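# Extract the small nail from the wooden block

## Task

Draw the small nail sticking out of the top of the wooden block most of the way out. The robot's own body may touch the nail only lightly; anything firmer counts as failure. At the end, whatever is still in a gripper will drop, and the nail must stay pulled out without the robot holding anything in place.

## Robot and tools

Robot: two arms, left_arm and right_arm, each with six revolute joints (waist, shoulder, elbow, wrist pitch, wrist yaw, wrist roll) and a two-finger parallel gripper. The names are just labels and do not mean image sides. In the scene frame the left_arm base sits near (0, +0.320, -0.004) m and the right_arm base near (-0.003, -0.283, -0.012) m. The scene frame has its origin at table-top height between the arms, +x pointing out over the table, +y toward left_arm, and +z up. Joint ranges in rad: waist -2.618 to 3.054, shoulder 0.000 to 3.142, elbow 0.000 to 3.142, wrist pitch -1.571 to 1.571, wrist yaw -1.571 to 1.571, wrist roll -2.094 to 2.094.

Gripper frame: the fingers point along the gripper's +z and close along its y. The reported end_effector_position is the point between the pads, about 1 cm short of the fingertips. Since the robot may barely touch the nail, pull it with a tool or object found in the scene, not with the fingers.

The command row, used by both execute_actions and move, is one flat list of 14 numbers, each in [-1, 1], and it always covers both arms. Order: left_arm dx, dy, dz, rx, ry, rz, opening, then right_arm dx, dy, dz, rx, ry, rz, opening. The first six numbers of each arm are a relative offset, not a pose. They are expressed in that gripper's own axes, measured from its pose at the start of the action (for the first action in a call, or for a move, this is the pose in the latest result that reported one). 1.0 stands for 0.6 m of translation or 180 degrees of rotation. rx, ry, rz form one rotation vector. The opening is absolute: +1 is fully open (0.093 m) and -1 is closed. Each row may optionally carry 12 more numbers from 0 to 1. These scale joint stiffness: left_arm's six joints, then right_arm's six, in Joint positions order. A scale stays in effect until you change it. To keep an arm still, send the offset back to its wanted pose in the first call of a reply and zeros after that.

execute_actions(actions): a list of up to 15 actions. Each action is a table of up to 15 rows, and each row lasts one 1/30 s control step. A short table repeats its last row until 15 steps are done. Every row in an action is an offset from that action's start pose, not from the row before it. An empty list just returns the state and images.

move(target, speed, blocking): target is a single 14-number row as above. It drives each gripper in a straight line toward its offset pose, and both paths finish together, taking between 0.5 and 10 s. speed is in m/s, from 0.002 to 0.5 with default 0.25; turning is capped at twice that figure in rad/s. The paths ignore obstacles and the other arm. Grippers lag, stray, and can overshoot the speed, especially with the arm stretched. Faster moves and targets set deeper past a contact hit and press harder. With blocking=false you get a result after 0.5 s. Until a result shows the move has ended, other moves and actions are refused, so use wait or stop first. The extra "move:" line gives how the move ended (done, off_target, moving, held, fault) and any limits that acted, plus each gripper's distance from its target. limits=paced means the sent pose was clipped. limits=held means a check blocked some steps, and the arm may then move much faster than requested.

wait(seconds): from 0 to 10. Lets time pass while each arm holds its last command, and returns early if a running move ends. stop(): brakes the current move; the arm needs room to brake and the fingers keep moving. zoom_image(camera, region): region is [x0, y0, x1, y1] in pixels of that camera's latest image, at most 504 by 504. The cameras are cam_head_left, cam_head_right, cam_high, cam_left_wrist and cam_right_wrist, all 504x504. read_manual gives only the licence texts. finished_scene(scene): ends the current scene (pass its number). It cannot be undone, and it reports whether the goal was met. Release anything held and let the robot settle before calling it.

Controller behaviour: at each step the commanded pose is clipped to within 70 mm and 16 degrees of the measured pose. Damped IK then tracks it, favouring position over orientation. After an action an arm goes no further than its last clipped pose, so a far target needs several actions. Joint friction can leave the gripper up to about 31 mm short, and very small commands may do nothing. The "Hand target" lines show the pose each arm is currently driving toward. "pose unreachable" means a clearance check changed or blocked that arm's command. Printed hand positions can be off, more so at long reach.

Results: each arm's state line gives end_effector_position in metres and end_effector_quat_wxyz in the shared frame. grip_measured is the finger motor position on the same +1 to -1 scale. The pads meet near -0.94, and each mm of object width adds about 0.0208; each gripper also has its own fixed offset of up to about 0.02. Once the pads touch something, grip_measured keeps heading toward the sent value, so it barely shows contact. Sending a value further below the width reading squeezes harder, up to roughly 50 to 62 N per pad, and less on parts thinner than about 5 mm. Keep sending the closing value to keep holding. The last number in each arm's Joint positions is the opening in metres. A FAULT line means an arm has stopped.

Cautions: avoid drops, slips, slams and hard pushes. Keep everything on the table. Do not let the arms collide or press on each other. The bar and plate behind the bases can stand up to 3 cm above the table and give no warning before contact. Loose objects may occasionally get nudged. Holding loads heats the motors: MOTOR HOT appears at 75 °C, the arm stops for 10 s at 90 °C, and at 100 °C the arm goes limp and falls. Camera calibration (K, distortion, T_world_to_cam) is given per camera and may be off by a few degrees and millimetres.

Each tool is called after "Call:" as name(argument=value, ...), one argument or row to a line, values as JSON.

## Session

I'll start by looking at the scene.

Call:
execute_actions(
  actions=[],
)

Scene clock: 0.00 s.
left_arm: end_effector_position=(+0.3698, +0.3284, +0.3130) grip_measured=+1.000 end_effector_quat_wxyz=(+0.620, -0.502, +0.544, +0.262) | right_arm: end_effector_position=(+0.3783, -0.0312, +0.2805) grip_measured=+0.999 end_effector_quat_wxyz=(-0.284, +0.656, -0.697, -0.055)
Joint positions: left_arm=[-0.422  1.908  1.776 -1.557 -1.461 -1.984  0.093] | right_arm=[ 0.569  1.961  2.316 -1.379 -0.254 -0.953  0.093]
Joint velocities: left_arm=[ 0.002 -0.002 -0.002  0.007 -0.037 -0.007  0.   ] | right_arm=[-0.002 -0.002  0.002 -0.022 -0.037 -0.007 -0.   ]
Hand target (left_arm): +0.370, +0.328, +0.313; +0.620, -0.502, +0.544, +0.262
Hand target (right_arm): +0.378, -0.031, +0.281; -0.284, +0.656, -0.697, -0.055
Joint stiffness scale: left_arm=[1. 1. 1. 1. 1. 1.] | right_arm=[1. 1. 1. 1. 1. 1.]

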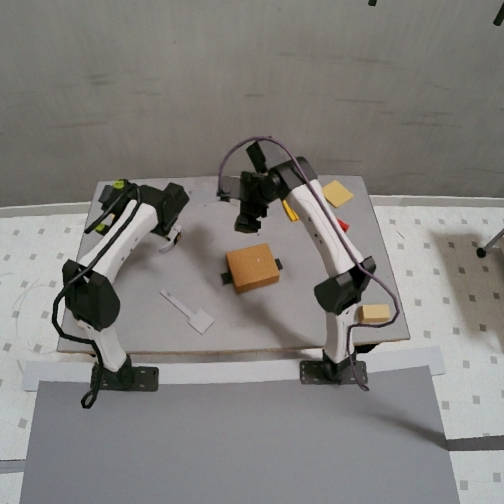

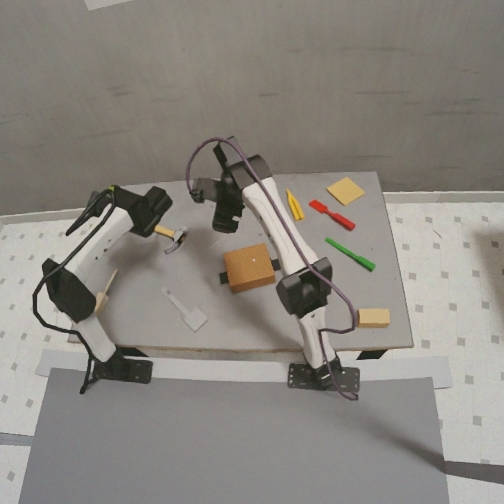

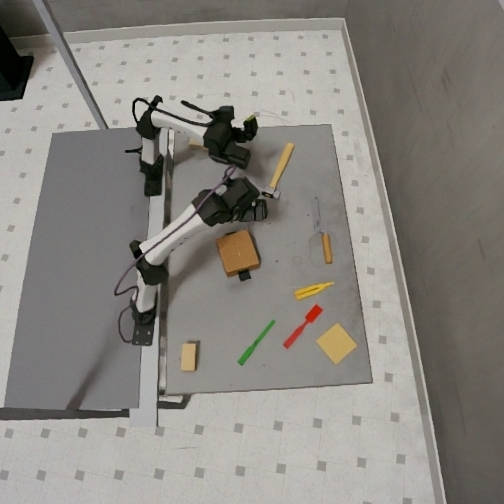

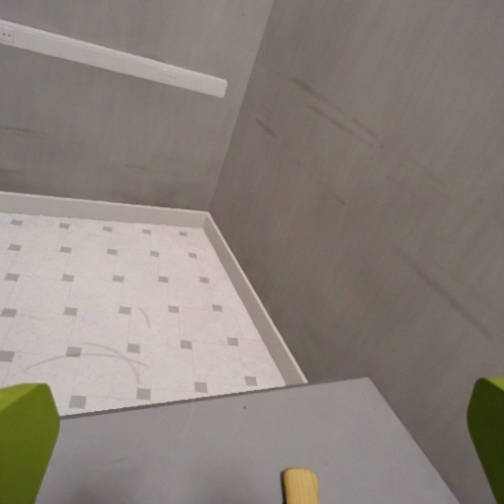

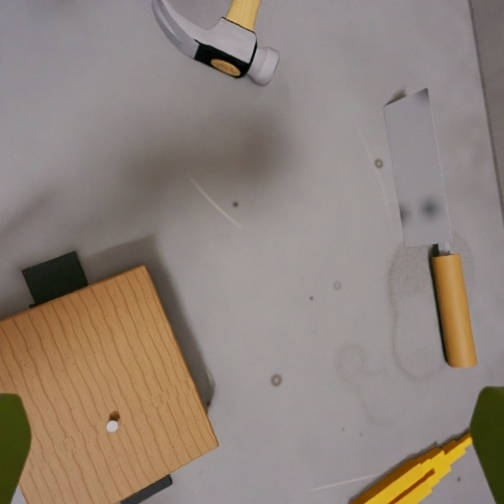

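Call:
zoom_image(
  camera="cam_high",
  region=[160, 120, 380, 340],
)

Call:
zoom_image(
  camera="cam_head_right",
  region=[60, 170, 420, 350],
)

Call:
zoom_image(
  camera="cam_right_wrist",
  region=[40, 360, 180, 500],
)

Call:
zoom_image(
  camera="cam_right_wrist",
  region=[130, 0, 300, 110],
)

Region (160, 120, 380, 340) of cam_high's 504x504 image, scaled by 2.291, with more detail than that image has.

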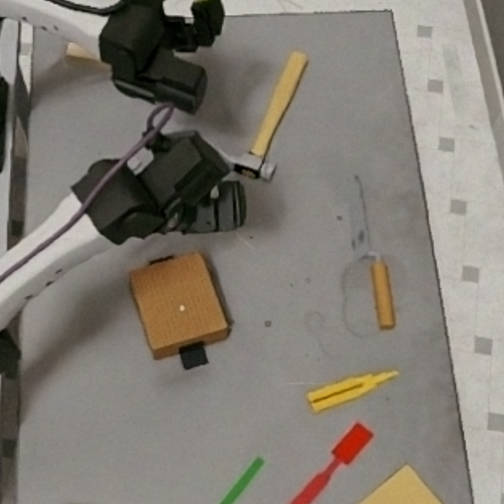

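Region (60, 170, 420, 350) of cam_head_right's 504x504 image, scaled by 1.400, with more detail than that image has.

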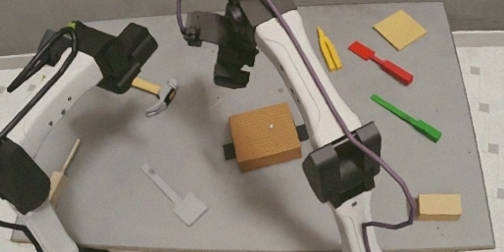

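Region (40, 360, 180, 500) of cam_right_wrist's 504x504 image, scaled by 3.600, with more detail than that image has.

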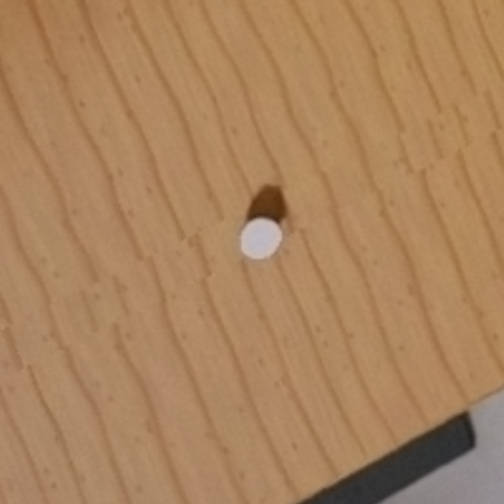

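Region (130, 0, 300, 110) of cam_right_wrist's 504x504 image, scaled by 2.965, with more detail than that image has; it fills the top 326 rows of this view, and the rest is white.

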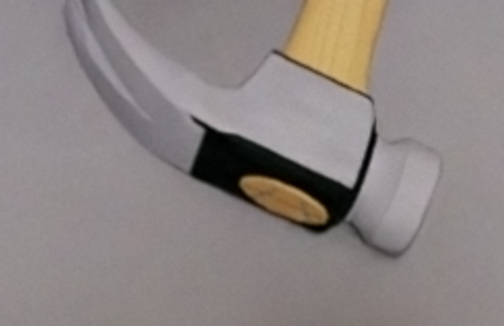

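Call:
zoom_image(
  camera="cam_high",
  region=[220, 270, 370, 380],
)

Call:
zoom_image(
  camera="cam_head_right",
  region=[200, 230, 300, 310],
)

Call:
zoom_image(
  camera="cam_head_right",
  region=[80, 210, 220, 340],
)

Region (220, 270, 370, 380) of cam_high's 504x504 image, scaled by 3.360, with more detail than that image has; it fills the top 370 rows of this view, and the rest is white.

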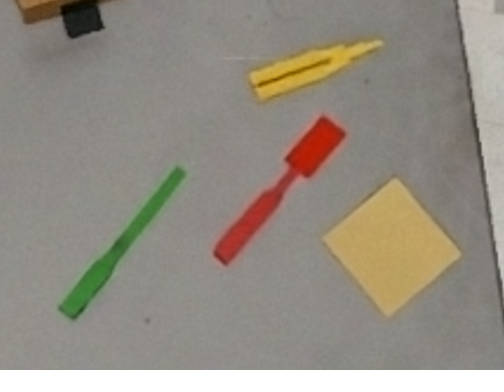

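Region (200, 230, 300, 310) of cam_head_right's 504x504 image, scaled by 5.040, with more detail than that image has; it fills the top 403 rows of this view, and the rest is white.

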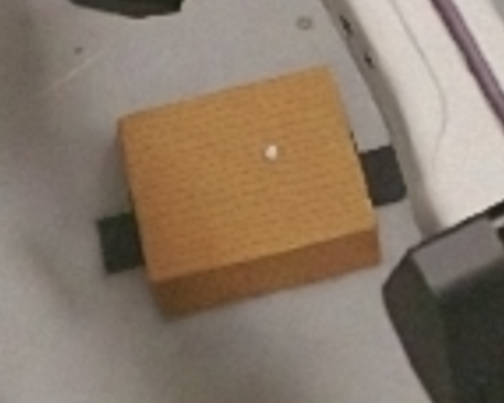

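Region (80, 210, 220, 340) of cam_head_right's 504x504 image, scaled by 3.600, with more detail than that image has; it fills the top 468 rows of this view, and the rest is white.

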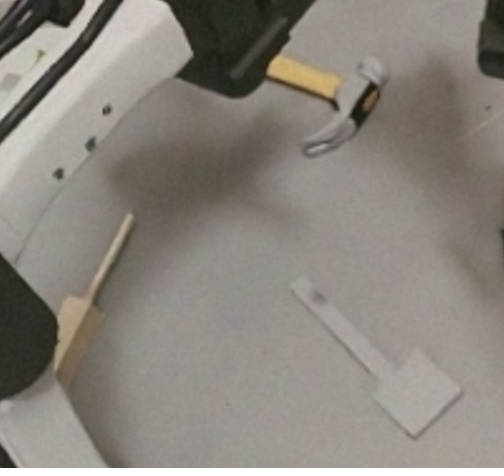

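Call:
move(
  target=[0.4128,-0.0912,0.1162,-0.0355,0.4671,0.0303,1, 0.3775,0.2070,-0.0047,0.0318,-0.2031,0.1531,-1],
  speed=0.25,
)

Scene clock: 13.10 s.
left_arm: end_effector_position=(+0.5103, +0.3167, +0.0968) grip_measured=+1.000 end_effector_quat_wxyz=(+0.057, -0.560, +0.822, -0.084) | right_arm: end_effector_position=(+0.2714, -0.2107, +0.1444) grip_measured=-0.992 end_effector_quat_wxyz=(+0.505, -0.414, +0.702, +0.283)
Joint positions: left_arm=[ 0.026  2.514  2.457 -1.378  0.068 -1.188  0.093] | right_arm=[-0.252  1.229  0.64  -0.464 -1.196 -1.042  0.   ]
Joint velocities: left_arm=[-0.002 -0.002  0.012 -0.022 -0.037 -0.022  0.   ] | right_arm=[-0.002 -0.007 -0.002  0.007 -0.007  0.037  0.   ]
Hand target (left_arm): +0.512, +0.317, +0.094; +0.053, -0.559, +0.823, -0.087
Hand target (right_arm): +0.268, -0.211, +0.135; +0.496, -0.404, +0.710, +0.296
Off the commanded pose (left_arm): 0.005 m, 1 deg.
Off the commanded pose (right_arm): 0.009 m, 1 deg.
Joint stiffness scale: left_arm=[1. 1. 1. 1. 1. 1.] | right_arm=[1. 1. 1. 1. 1. 1.]
move: done
camera_calibration (this result's frames):
cam_left_wrist: T_world_to_cam=[[0.915297, -0.35529, 0.189736, -0.372798], [-0.402758, -0.81219, 0.422058, 0.456077], [0.00414877, -0.462727, -0.886491, 0.311616], [0, 0, 0, 1]] pos_world=[0.523617, 0.382163, 0.154487]
cam_right_wrist: T_world_to_cam=[[0.858339, -0.512045, 0.0326226, -0.340116], [-0.342885, -0.619753, -0.705929, 0.101609], [0.381685, 0.594741, -0.70753, 0.205405], [0, 0, 0, 1]] pos_world=[0.248375, -0.233345, 0.228155]

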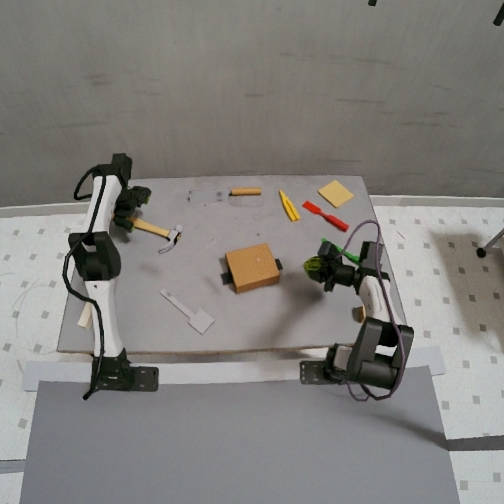

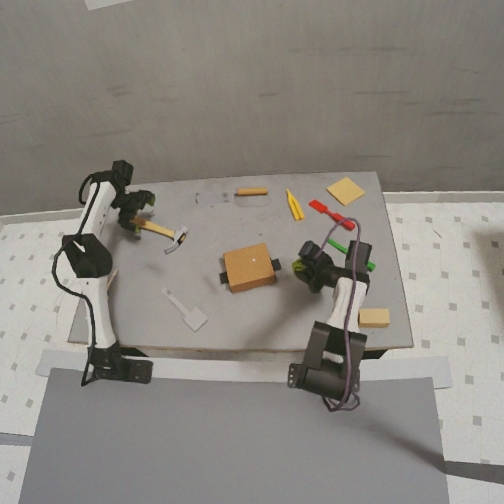

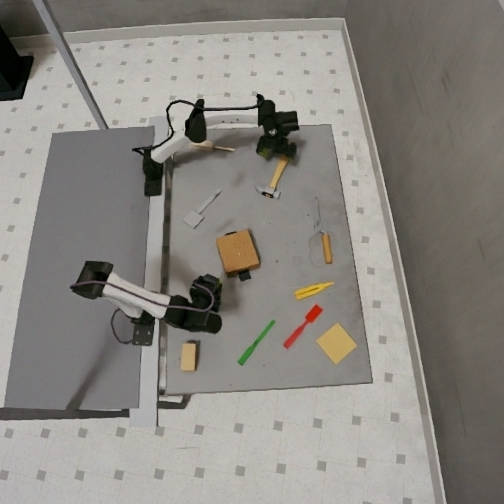

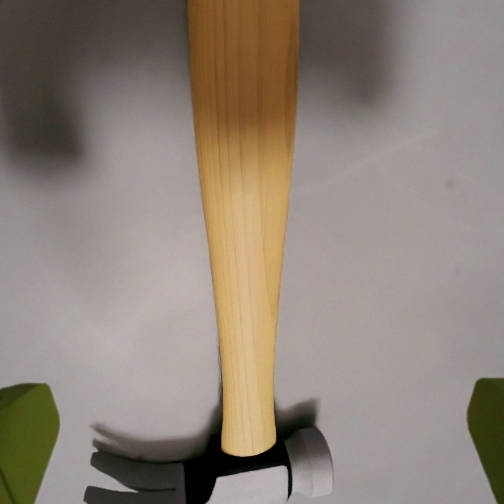

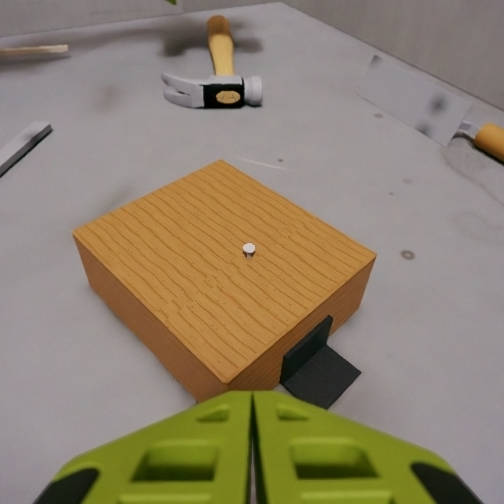

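Call:
zoom_image(
  camera="cam_right_wrist",
  region=[210, 210, 290, 290],
)

Call:
zoom_image(
  camera="cam_right_wrist",
  region=[140, 10, 290, 130],
)

Call:
zoom_image(
  camera="cam_high",
  region=[235, 140, 315, 220],
)

Region (210, 210, 290, 290) of cam_right_wrist's 504x504 image, scaled by 6.300, with more detail than that image has.

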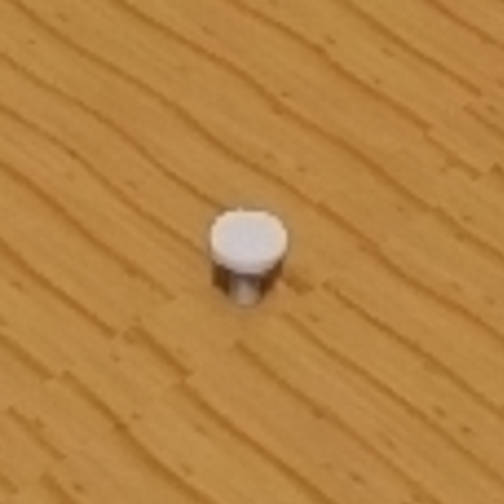

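Region (140, 10, 290, 130) of cam_right_wrist's 504x504 image, scaled by 3.360, with more detail than that image has; it fills the top 403 rows of this view, and the rest is white.

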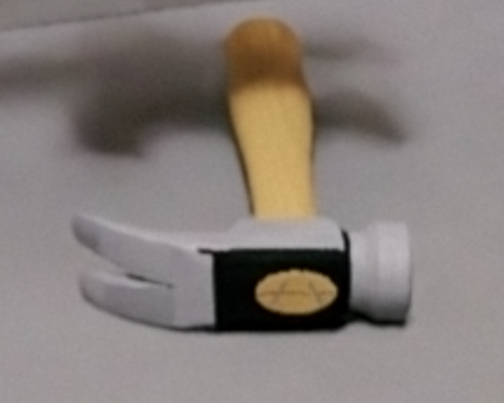

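Region (235, 140, 315, 220) of cam_high's 504x504 image, scaled by 6.300, with more detail than that image has.

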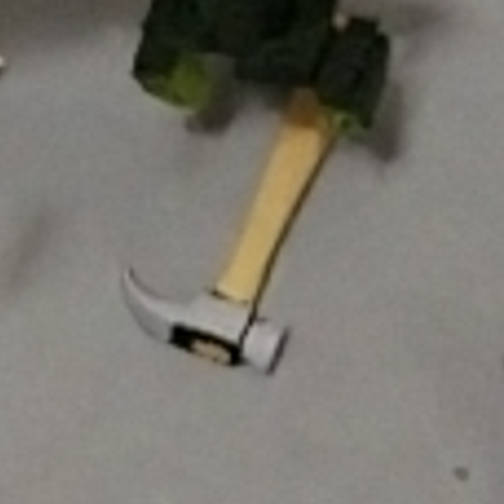

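Call:
move(
  target=[0,0,0.136,0,0,0,0.25, 0,0,0,0,0,0,-1],
  speed=0.08,
)

Scene clock: 15.53 s.
left_arm: end_effector_position=(+0.5236, +0.3161, +0.0226) grip_measured=+0.251 end_effector_quat_wxyz=(+0.053, -0.562, +0.822, -0.081) | right_arm: end_effector_position=(+0.2713, -0.2106, +0.1444) grip_measured=-0.992 end_effector_quat_wxyz=(+0.505, -0.414, +0.702, +0.283)
Joint positions: left_arm=[ 0.026  2.567  2.26  -1.137  0.069 -1.19   0.057] | right_arm=[-0.252  1.229  0.64  -0.464 -1.196 -1.043  0.   ]
Joint velocities: left_arm=[-0.012  0.022 -0.012 -0.007  0.022 -0.051  0.   ] | right_arm=[-0.002  0.002  0.007  0.037  0.037 -0.022  0.   ]
Hand target (left_arm): +0.527, +0.312, +0.017; +0.057, -0.560, +0.822, -0.083
Hand target (right_arm): +0.271, -0.211, +0.144; +0.505, -0.414, +0.702, +0.283
Off the commanded pose (left_arm): 0.008 m, 1 deg.
Off the commanded pose (right_arm): 0.000 m, 0 deg.
Joint stiffness scale: left_arm=[1. 1. 1. 1. 1. 1.] | right_arm=[1. 1. 1. 1. 1. 1.]
move: done
camera_calibration (this result's frames):
cam_left_wrist: T_world_to_cam=[[0.917607, -0.353546, 0.181666, -0.372651], [-0.397475, -0.812329, 0.426774, 0.489443], [-0.00331174, -0.463818, -0.885924, 0.249785], [0, 0, 0, 1]] pos_world=[0.537315, 0.381694, 0.0801073]
cam_right_wrist: T_world_to_cam=[[0.858613, -0.511568, 0.0328871, -0.340006], [-0.342314, -0.619928, -0.706052, 0.101437], [0.381581, 0.594968, -0.707396, 0.205466], [0, 0, 0, 1]] pos_world=[0.248256, -0.233298, 0.228147]

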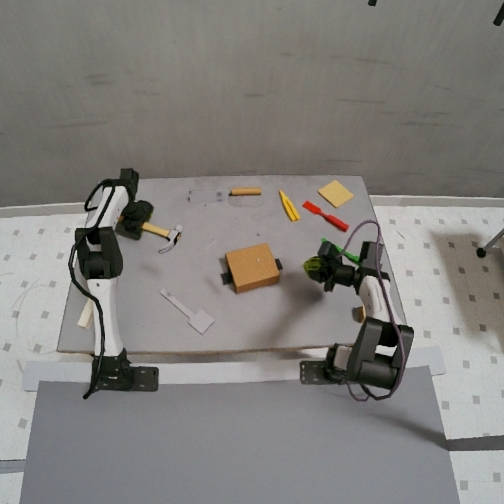

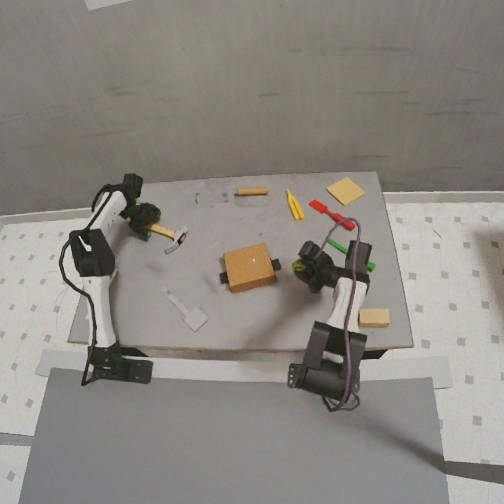

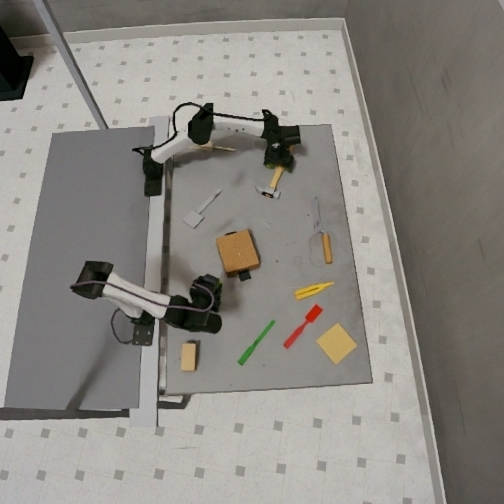

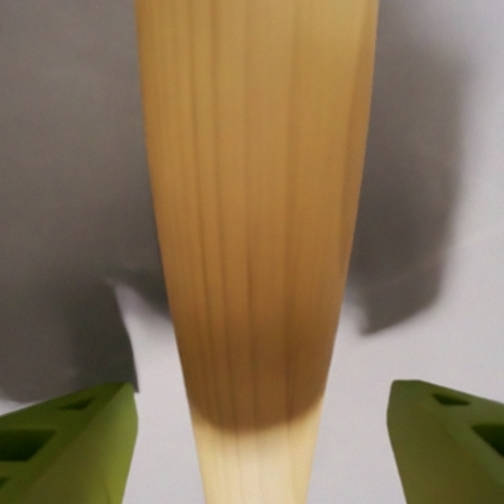

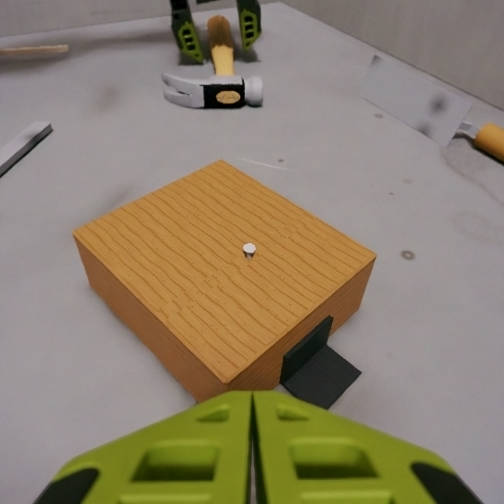

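Call:
zoom_image(
  camera="cam_right_wrist",
  region=[150, 0, 290, 120],
)

Region (150, 0, 290, 120) of cam_right_wrist's 504x504 image, scaled by 3.600, with more detail than that image has; it fills the top 432 rows of this view, and the rest is white.

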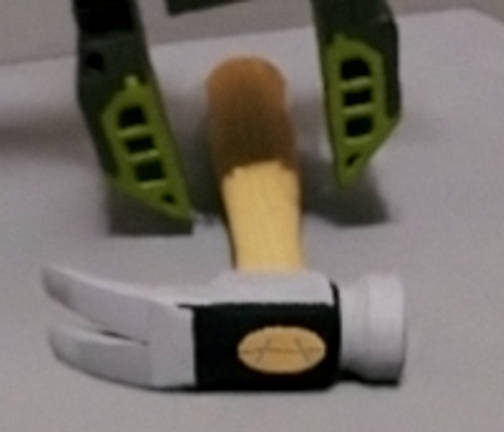

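Call:
move(
  target=[0,0,0.016,-0.03,0,0,0.0, 0,0,0,0,0,0,-1],
  speed=0.05,
)

Call:
zoom_image(
  camera="cam_right_wrist",
  region=[150, 0, 290, 120],
)

Scene clock: 17.70 s.
left_arm: end_effector_position=(+0.5237, +0.3210, +0.0141) grip_measured=+0.001 end_effector_quat_wxyz=(+0.025, -0.566, +0.823, -0.045) | right_arm: end_effector_position=(+0.2713, -0.2106, +0.1444) grip_measured=-0.992 end_effector_quat_wxyz=(+0.505, -0.414, +0.702, +0.283)
Joint positions: left_arm=[ 0.026  2.73   2.548 -1.347  0.039 -1.192  0.045] | right_arm=[-0.252  1.229  0.64  -0.464 -1.196 -1.043  0.   ]
Joint velocities: left_arm=[ 0.022  0.022 -0.012 -0.081 -0.022 -0.007  0.   ] | right_arm=[ 0.002 -0.002  0.022 -0.022 -0.007 -0.051  0.   ]
Hand target (left_arm): +0.525, +0.316, +0.013; +0.028, -0.564, +0.824, -0.043
Hand target (right_arm): +0.271, -0.211, +0.144; +0.505, -0.414, +0.702, +0.283
Off the commanded pose (left_arm): 0.006 m, 1 deg.
Off the commanded pose (right_arm): 0.000 m, 0 deg.
Joint stiffness scale: left_arm=[1. 1. 1. 1. 1. 1.] | right_arm=[1. 1. 1. 1. 1. 1.]
move: done
camera_calibration (this result's frames):
cam_left_wrist: T_world_to_cam=[[0.931533, -0.351864, 0.091855, -0.376068], [-0.355268, -0.826605, 0.436472, 0.47946], [-0.077651, -0.439222, -0.895016, 0.275749], [0, 0, 0, 1]] pos_world=[0.542069, 0.385115, 0.0720722]
cam_right_wrist: T_world_to_cam=[[0.858613, -0.511568, 0.0328871, -0.340006], [-0.342314, -0.619928, -0.706052, 0.101437], [0.381581, 0.594968, -0.707396, 0.205466], [0, 0, 0, 1]] pos_world=[0.248256, -0.233298, 0.228147]

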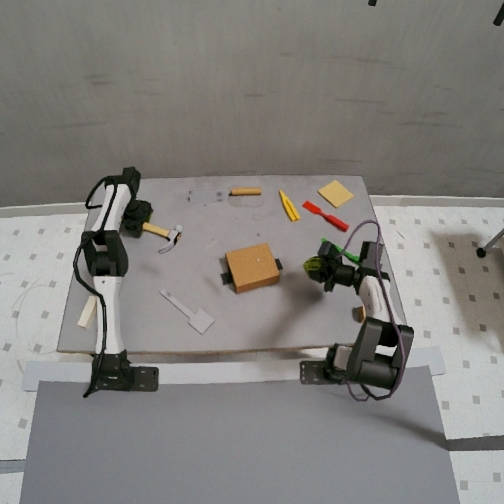

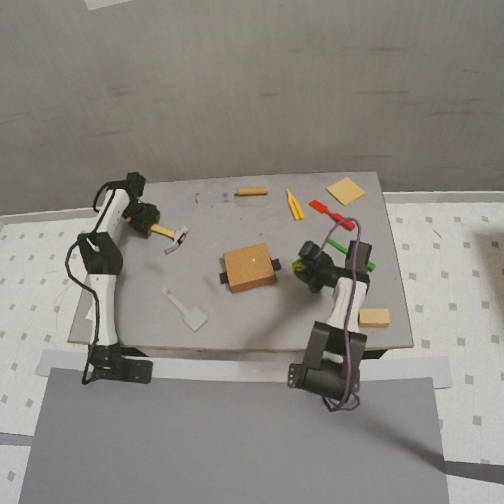

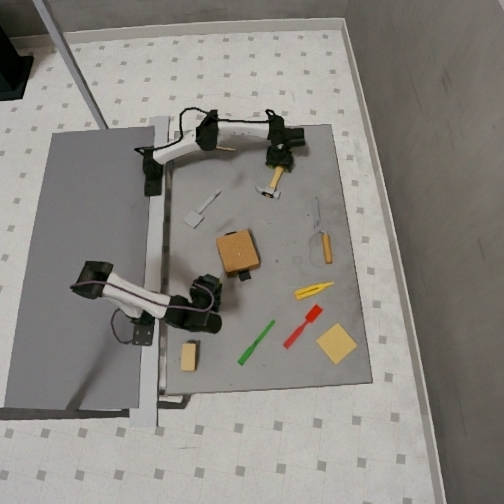

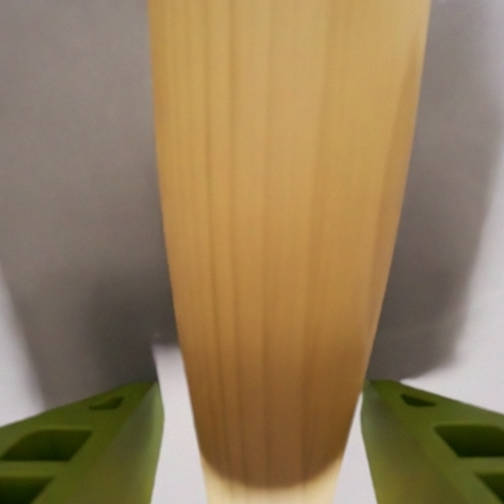

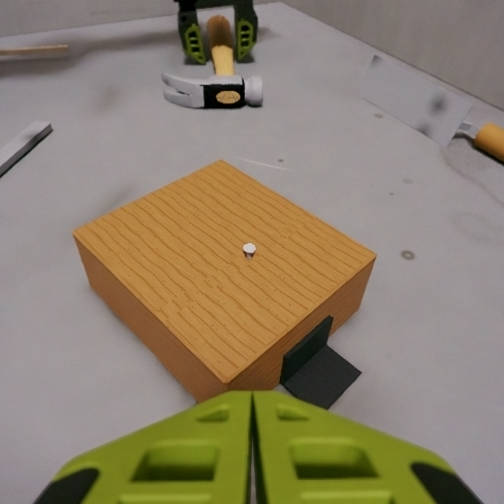

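Region (150, 0, 290, 120) of cam_right_wrist's 504x504 image, scaled by 3.600, with more detail than that image has; it fills the top 432 rows of this view, and the rest is white.

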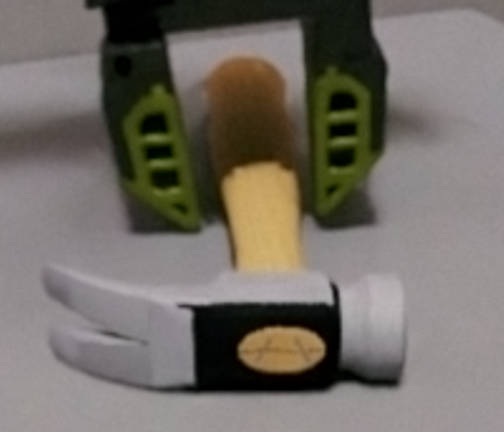

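Call:
move(
  target=[0,0,0,0,0,0,-0.75, 0,0,0,0,0,0,-1],
  speed=0.05,
)

Scene clock: 20.03 s.
left_arm: end_effector_position=(+0.5236, +0.3210, +0.0139) grip_measured=-0.468 end_effector_quat_wxyz=(+0.025, -0.567, +0.822, -0.045) | right_arm: end_effector_position=(+0.2713, -0.2106, +0.1444) grip_measured=-0.992 end_effector_quat_wxyz=(+0.505, -0.414, +0.702, +0.283)
Joint positions: left_arm=[ 0.026  2.73   2.548 -1.347  0.039 -1.193  0.023] | right_arm=[-0.252  1.229  0.64  -0.464 -1.196 -1.043  0.   ]
Joint velocities: left_arm=[ 0.017 -0.007  0.007 -0.007 -0.022 -0.022 -0.001] | right_arm=[-0.002 -0.012 -0.002 -0.051 -0.037  0.066  0.   ]
Hand target (left_arm): +0.524, +0.321, +0.014; +0.025, -0.566, +0.823, -0.045
Hand target (right_arm): +0.271, -0.211, +0.144; +0.505, -0.414, +0.702, +0.283
Off the commanded pose (left_arm): 0.000 m, 0 deg.
Off the commanded pose (right_arm): 0.000 m, 0 deg.
Joint stiffness scale: left_arm=[1. 1. 1. 1. 1. 1.] | right_arm=[1. 1. 1. 1. 1. 1.]
move: done
camera_calibration (this result's frames):
cam_left_wrist: T_world_to_cam=[[0.931871, -0.351155, 0.0911404, -0.376325], [-0.354298, -0.826836, 0.436823, 0.479061], [-0.0780346, -0.439354, -0.894918, 0.275797], [0, 0, 0, 1]] pos_world=[0.541939, 0.385129, 0.0718495]
cam_right_wrist: T_world_to_cam=[[0.858613, -0.511568, 0.0328871, -0.340006], [-0.342314, -0.619928, -0.706052, 0.101437], [0.381581, 0.594968, -0.707396, 0.205466], [0, 0, 0, 1]] pos_world=[0.248256, -0.233298, 0.228147]

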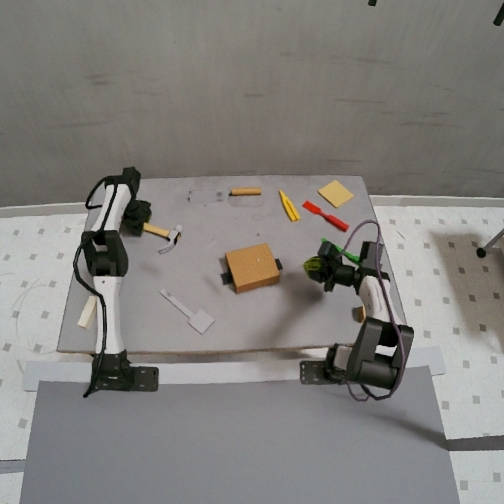

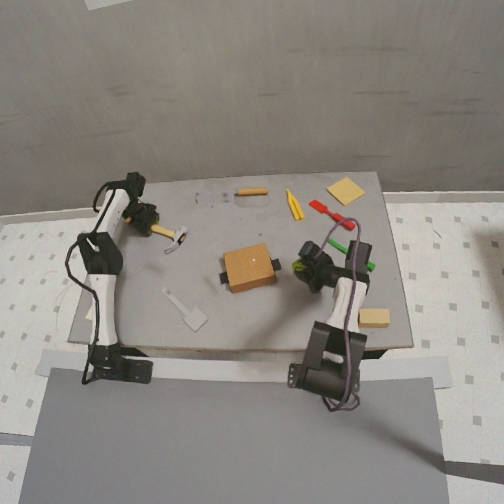

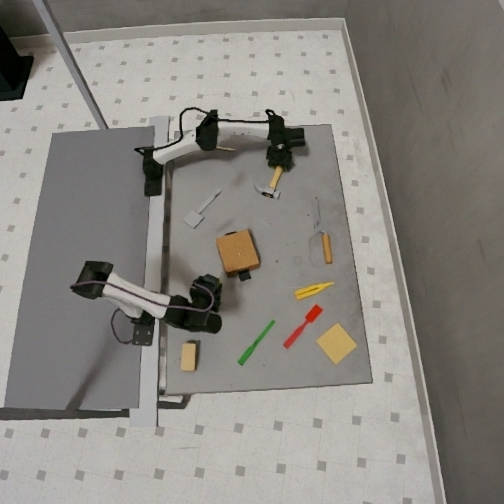

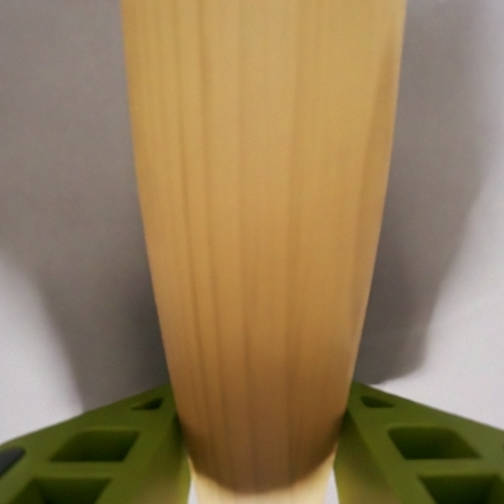

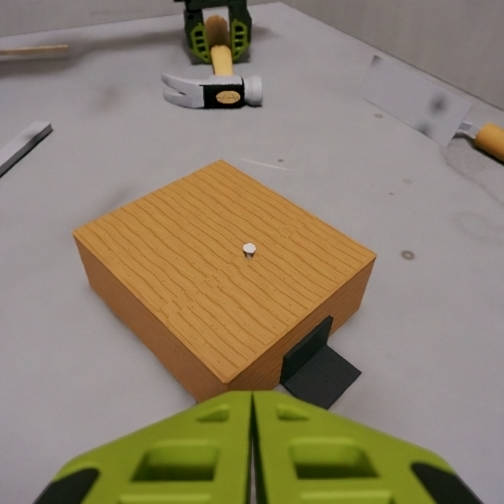

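Call:
move(
  target=[0.084,0.058,-0.172,0.085,0.017,0.07,-0.75, 0,0,0,0,0,0,-1],
  speed=0.1,
)

Scene clock: 25.47 s.
left_arm: end_effector_position=(+0.4542, +0.3019, +0.0917) grip_measured=-0.468 end_effector_quat_wxyz=(+0.065, -0.470, +0.871, -0.124) | right_arm: end_effector_position=(+0.2713, -0.2106, +0.1444) grip_measured=-0.992 end_effector_quat_wxyz=(+0.505, -0.414, +0.702, +0.283)
Joint positions: left_arm=[ 0.026  2.146  1.803 -1.045  0.151 -0.992  0.023] | right_arm=[-0.252  1.229  0.64  -0.464 -1.196 -1.043  0.   ]
Joint velocities: left_arm=[-0.002  0.007  0.012  0.007 -0.037 -0.007  0.   ] | right_arm=[ 0.002 -0.012  0.007 -0.037  0.051  0.037  0.   ]
Hand target (left_arm): +0.461, +0.291, +0.112; +0.081, -0.462, +0.868, -0.166
Hand target (right_arm): +0.271, -0.211, +0.144; +0.505, -0.414, +0.702, +0.283
Off the commanded pose (left_arm): 0.026 m, 5 deg.
Off the commanded pose (right_arm): 0.000 m, 0 deg.
Joint stiffness scale: left_arm=[1. 1. 1. 1. 1. 1.] | right_arm=[1. 1. 1. 1. 1. 1.]
move: off_target (left_arm)
camera_calibration (this result's frames):
cam_left_wrist: T_world_to_cam=[[0.807627, -0.525719, 0.267128, -0.23251], [-0.58869, -0.692368, 0.417218, 0.472338], [-0.0343884, -0.494213, -0.868661, 0.325929], [0, 0, 0, 1]] pos_world=[0.47705, 0.365875, 0.148164]
cam_right_wrist: T_world_to_cam=[[0.858613, -0.511568, 0.0328871, -0.340006], [-0.342314, -0.619928, -0.706052, 0.101437], [0.381581, 0.594968, -0.707396, 0.205466], [0, 0, 0, 1]] pos_world=[0.248256, -0.233298, 0.228147]

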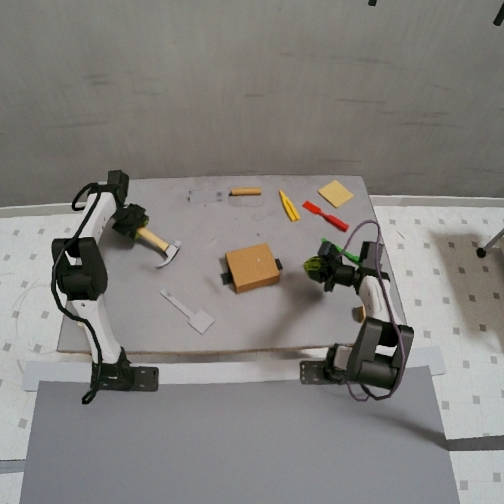

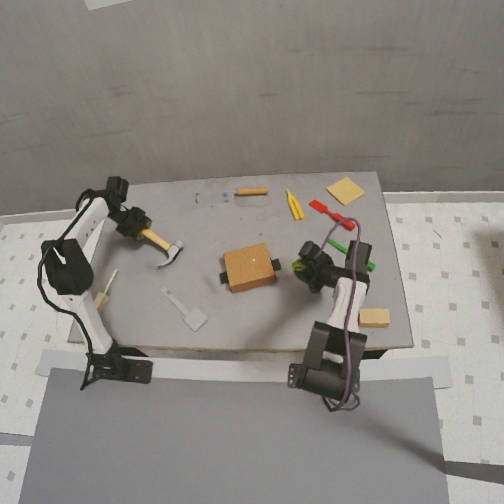

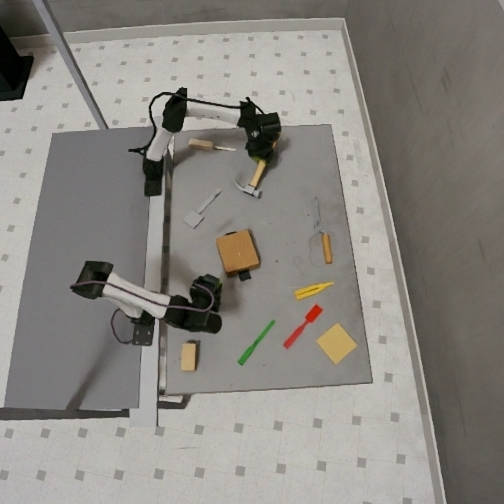

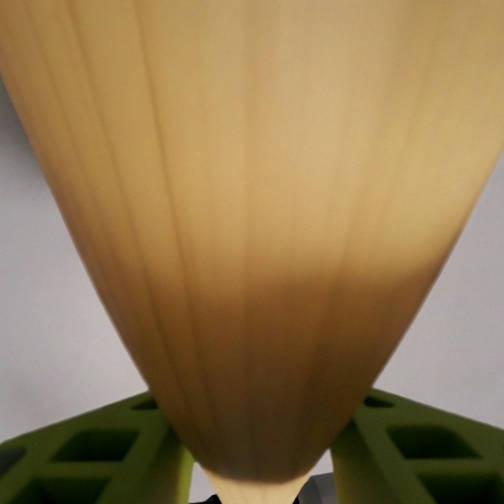

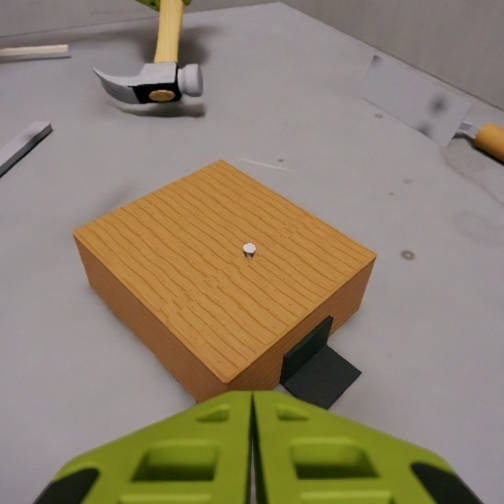

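Call:
move(
  target=[0.6483,-0.2833,-0.2593,0.4254,0.1123,0.4693,-0.75, 0,0,0,0,0,0,-1],
  speed=0.22,
)

Scene clock: 32.37 s.
left_arm: end_effector_position=(+0.3348, -0.0802, +0.2424) grip_measured=-0.467 end_effector_quat_wxyz=(+0.206, +0.327, +0.739, -0.551) | right_arm: end_effector_position=(+0.2713, -0.2106, +0.1444) grip_measured=-0.992 end_effector_quat_wxyz=(+0.505, -0.414, +0.702, +0.283)
Joint positions: left_arm=[-0.583  1.967  1.576 -0.193  0.971 -0.351  0.023] | right_arm=[-0.252  1.229  0.64  -0.464 -1.196 -1.043  0.   ]
Joint velocities: left_arm=[-0.007 -0.002  0.002 -0.095 -0.022 -0.081 -0.001] | right_arm=[ 0.007 -0.017  0.017 -0.037 -0.037 -0.007  0.   ]
Hand target (left_arm): +0.333, -0.086, +0.279; +0.233, +0.352, +0.700, -0.576
Hand target (right_arm): +0.271, -0.211, +0.144; +0.505, -0.414, +0.702, +0.283
Off the commanded pose (left_arm): 0.048 m, 8 deg.
Off the commanded pose (right_arm): 0.000 m, 0 deg.
Joint stiffness scale: left_arm=[1. 1. 1. 1. 1. 1.] | right_arm=[1. 1. 1. 1. 1. 1.]
move: off_target (left_arm)
camera_calibration (this result's frames):
cam_left_wrist: T_world_to_cam=[[-0.709503, -0.189857, 0.678646, 0.0580109], [-0.614682, 0.637697, -0.464229, 0.403674], [-0.344634, -0.746523, -0.569149, 0.2749], [0, 0, 0, 1]] pos_world=[0.384029, -0.0411887, 0.304487]
cam_right_wrist: T_world_to_cam=[[0.858613, -0.511568, 0.0328871, -0.340006], [-0.342314, -0.619928, -0.706052, 0.101437], [0.381581, 0.594968, -0.707396, 0.205466], [0, 0, 0, 1]] pos_world=[0.248256, -0.233298, 0.228147]

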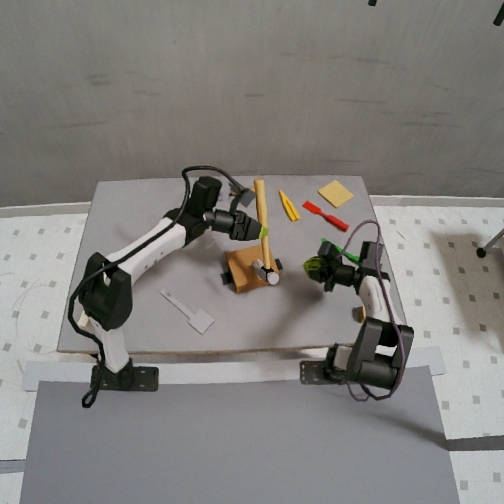

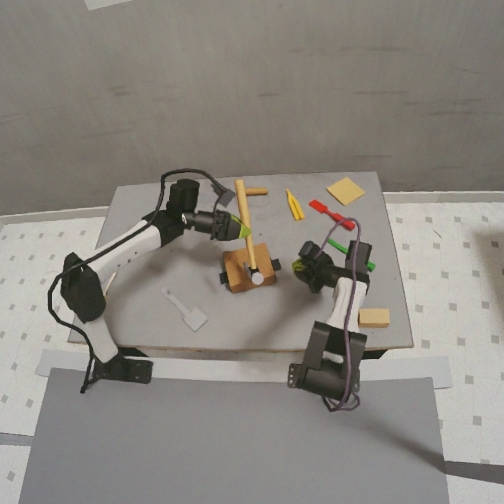

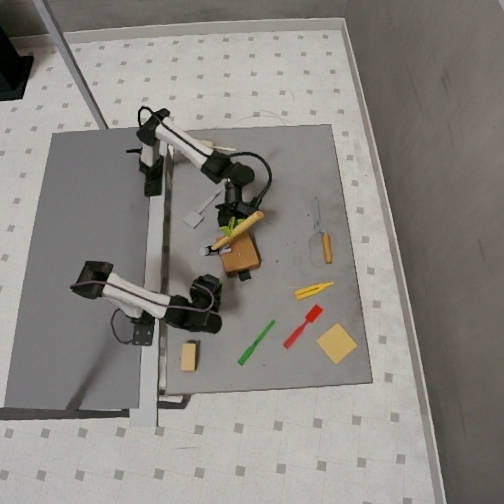

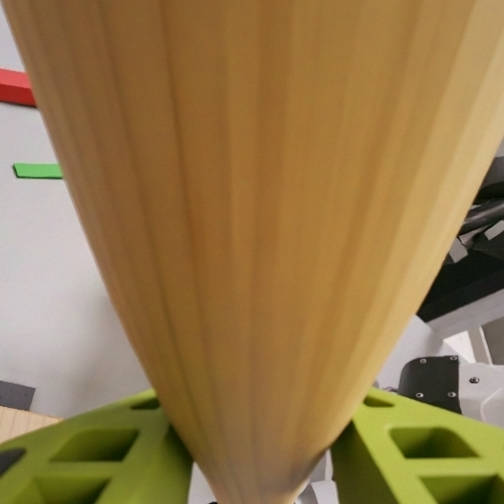

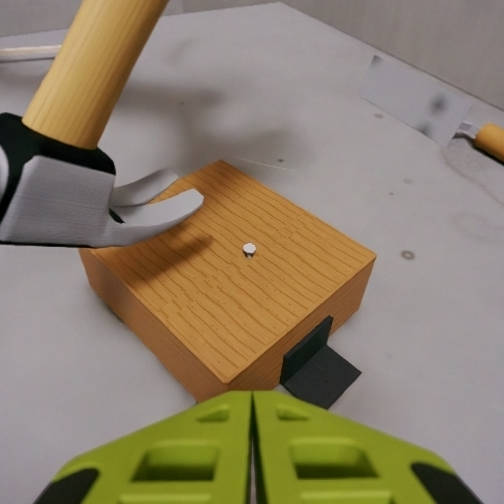

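Call:
zoom_image(
  camera="cam_head_right",
  region=[190, 170, 320, 300],
)

Call:
zoom_image(
  camera="cam_high",
  region=[185, 195, 285, 295],
)

Call:
zoom_image(
  camera="cam_head_left",
  region=[200, 170, 330, 300],
)

Region (190, 170, 320, 300) of cam_head_right's 504x504 image, scaled by 3.877, with more detail than that image has.

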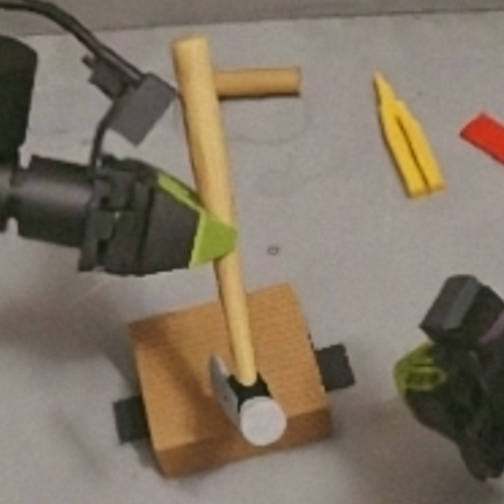

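Region (185, 195, 285, 295) of cam_high's 504x504 image, scaled by 5.040, with more detail than that image has.

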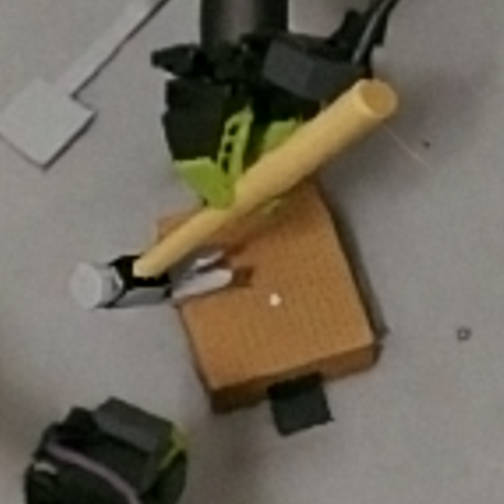

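Region (200, 170, 330, 300) of cam_head_left's 504x504 image, scaled by 3.877, with more detail than that image has.

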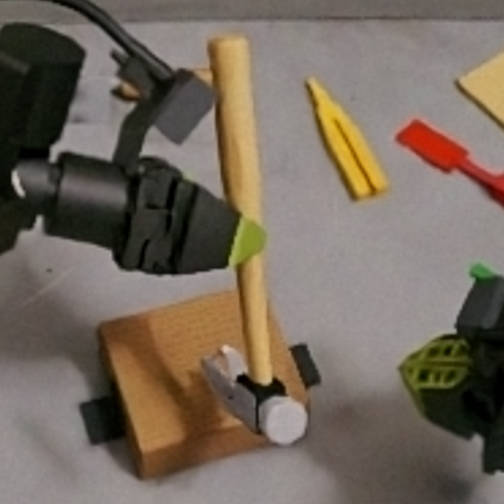

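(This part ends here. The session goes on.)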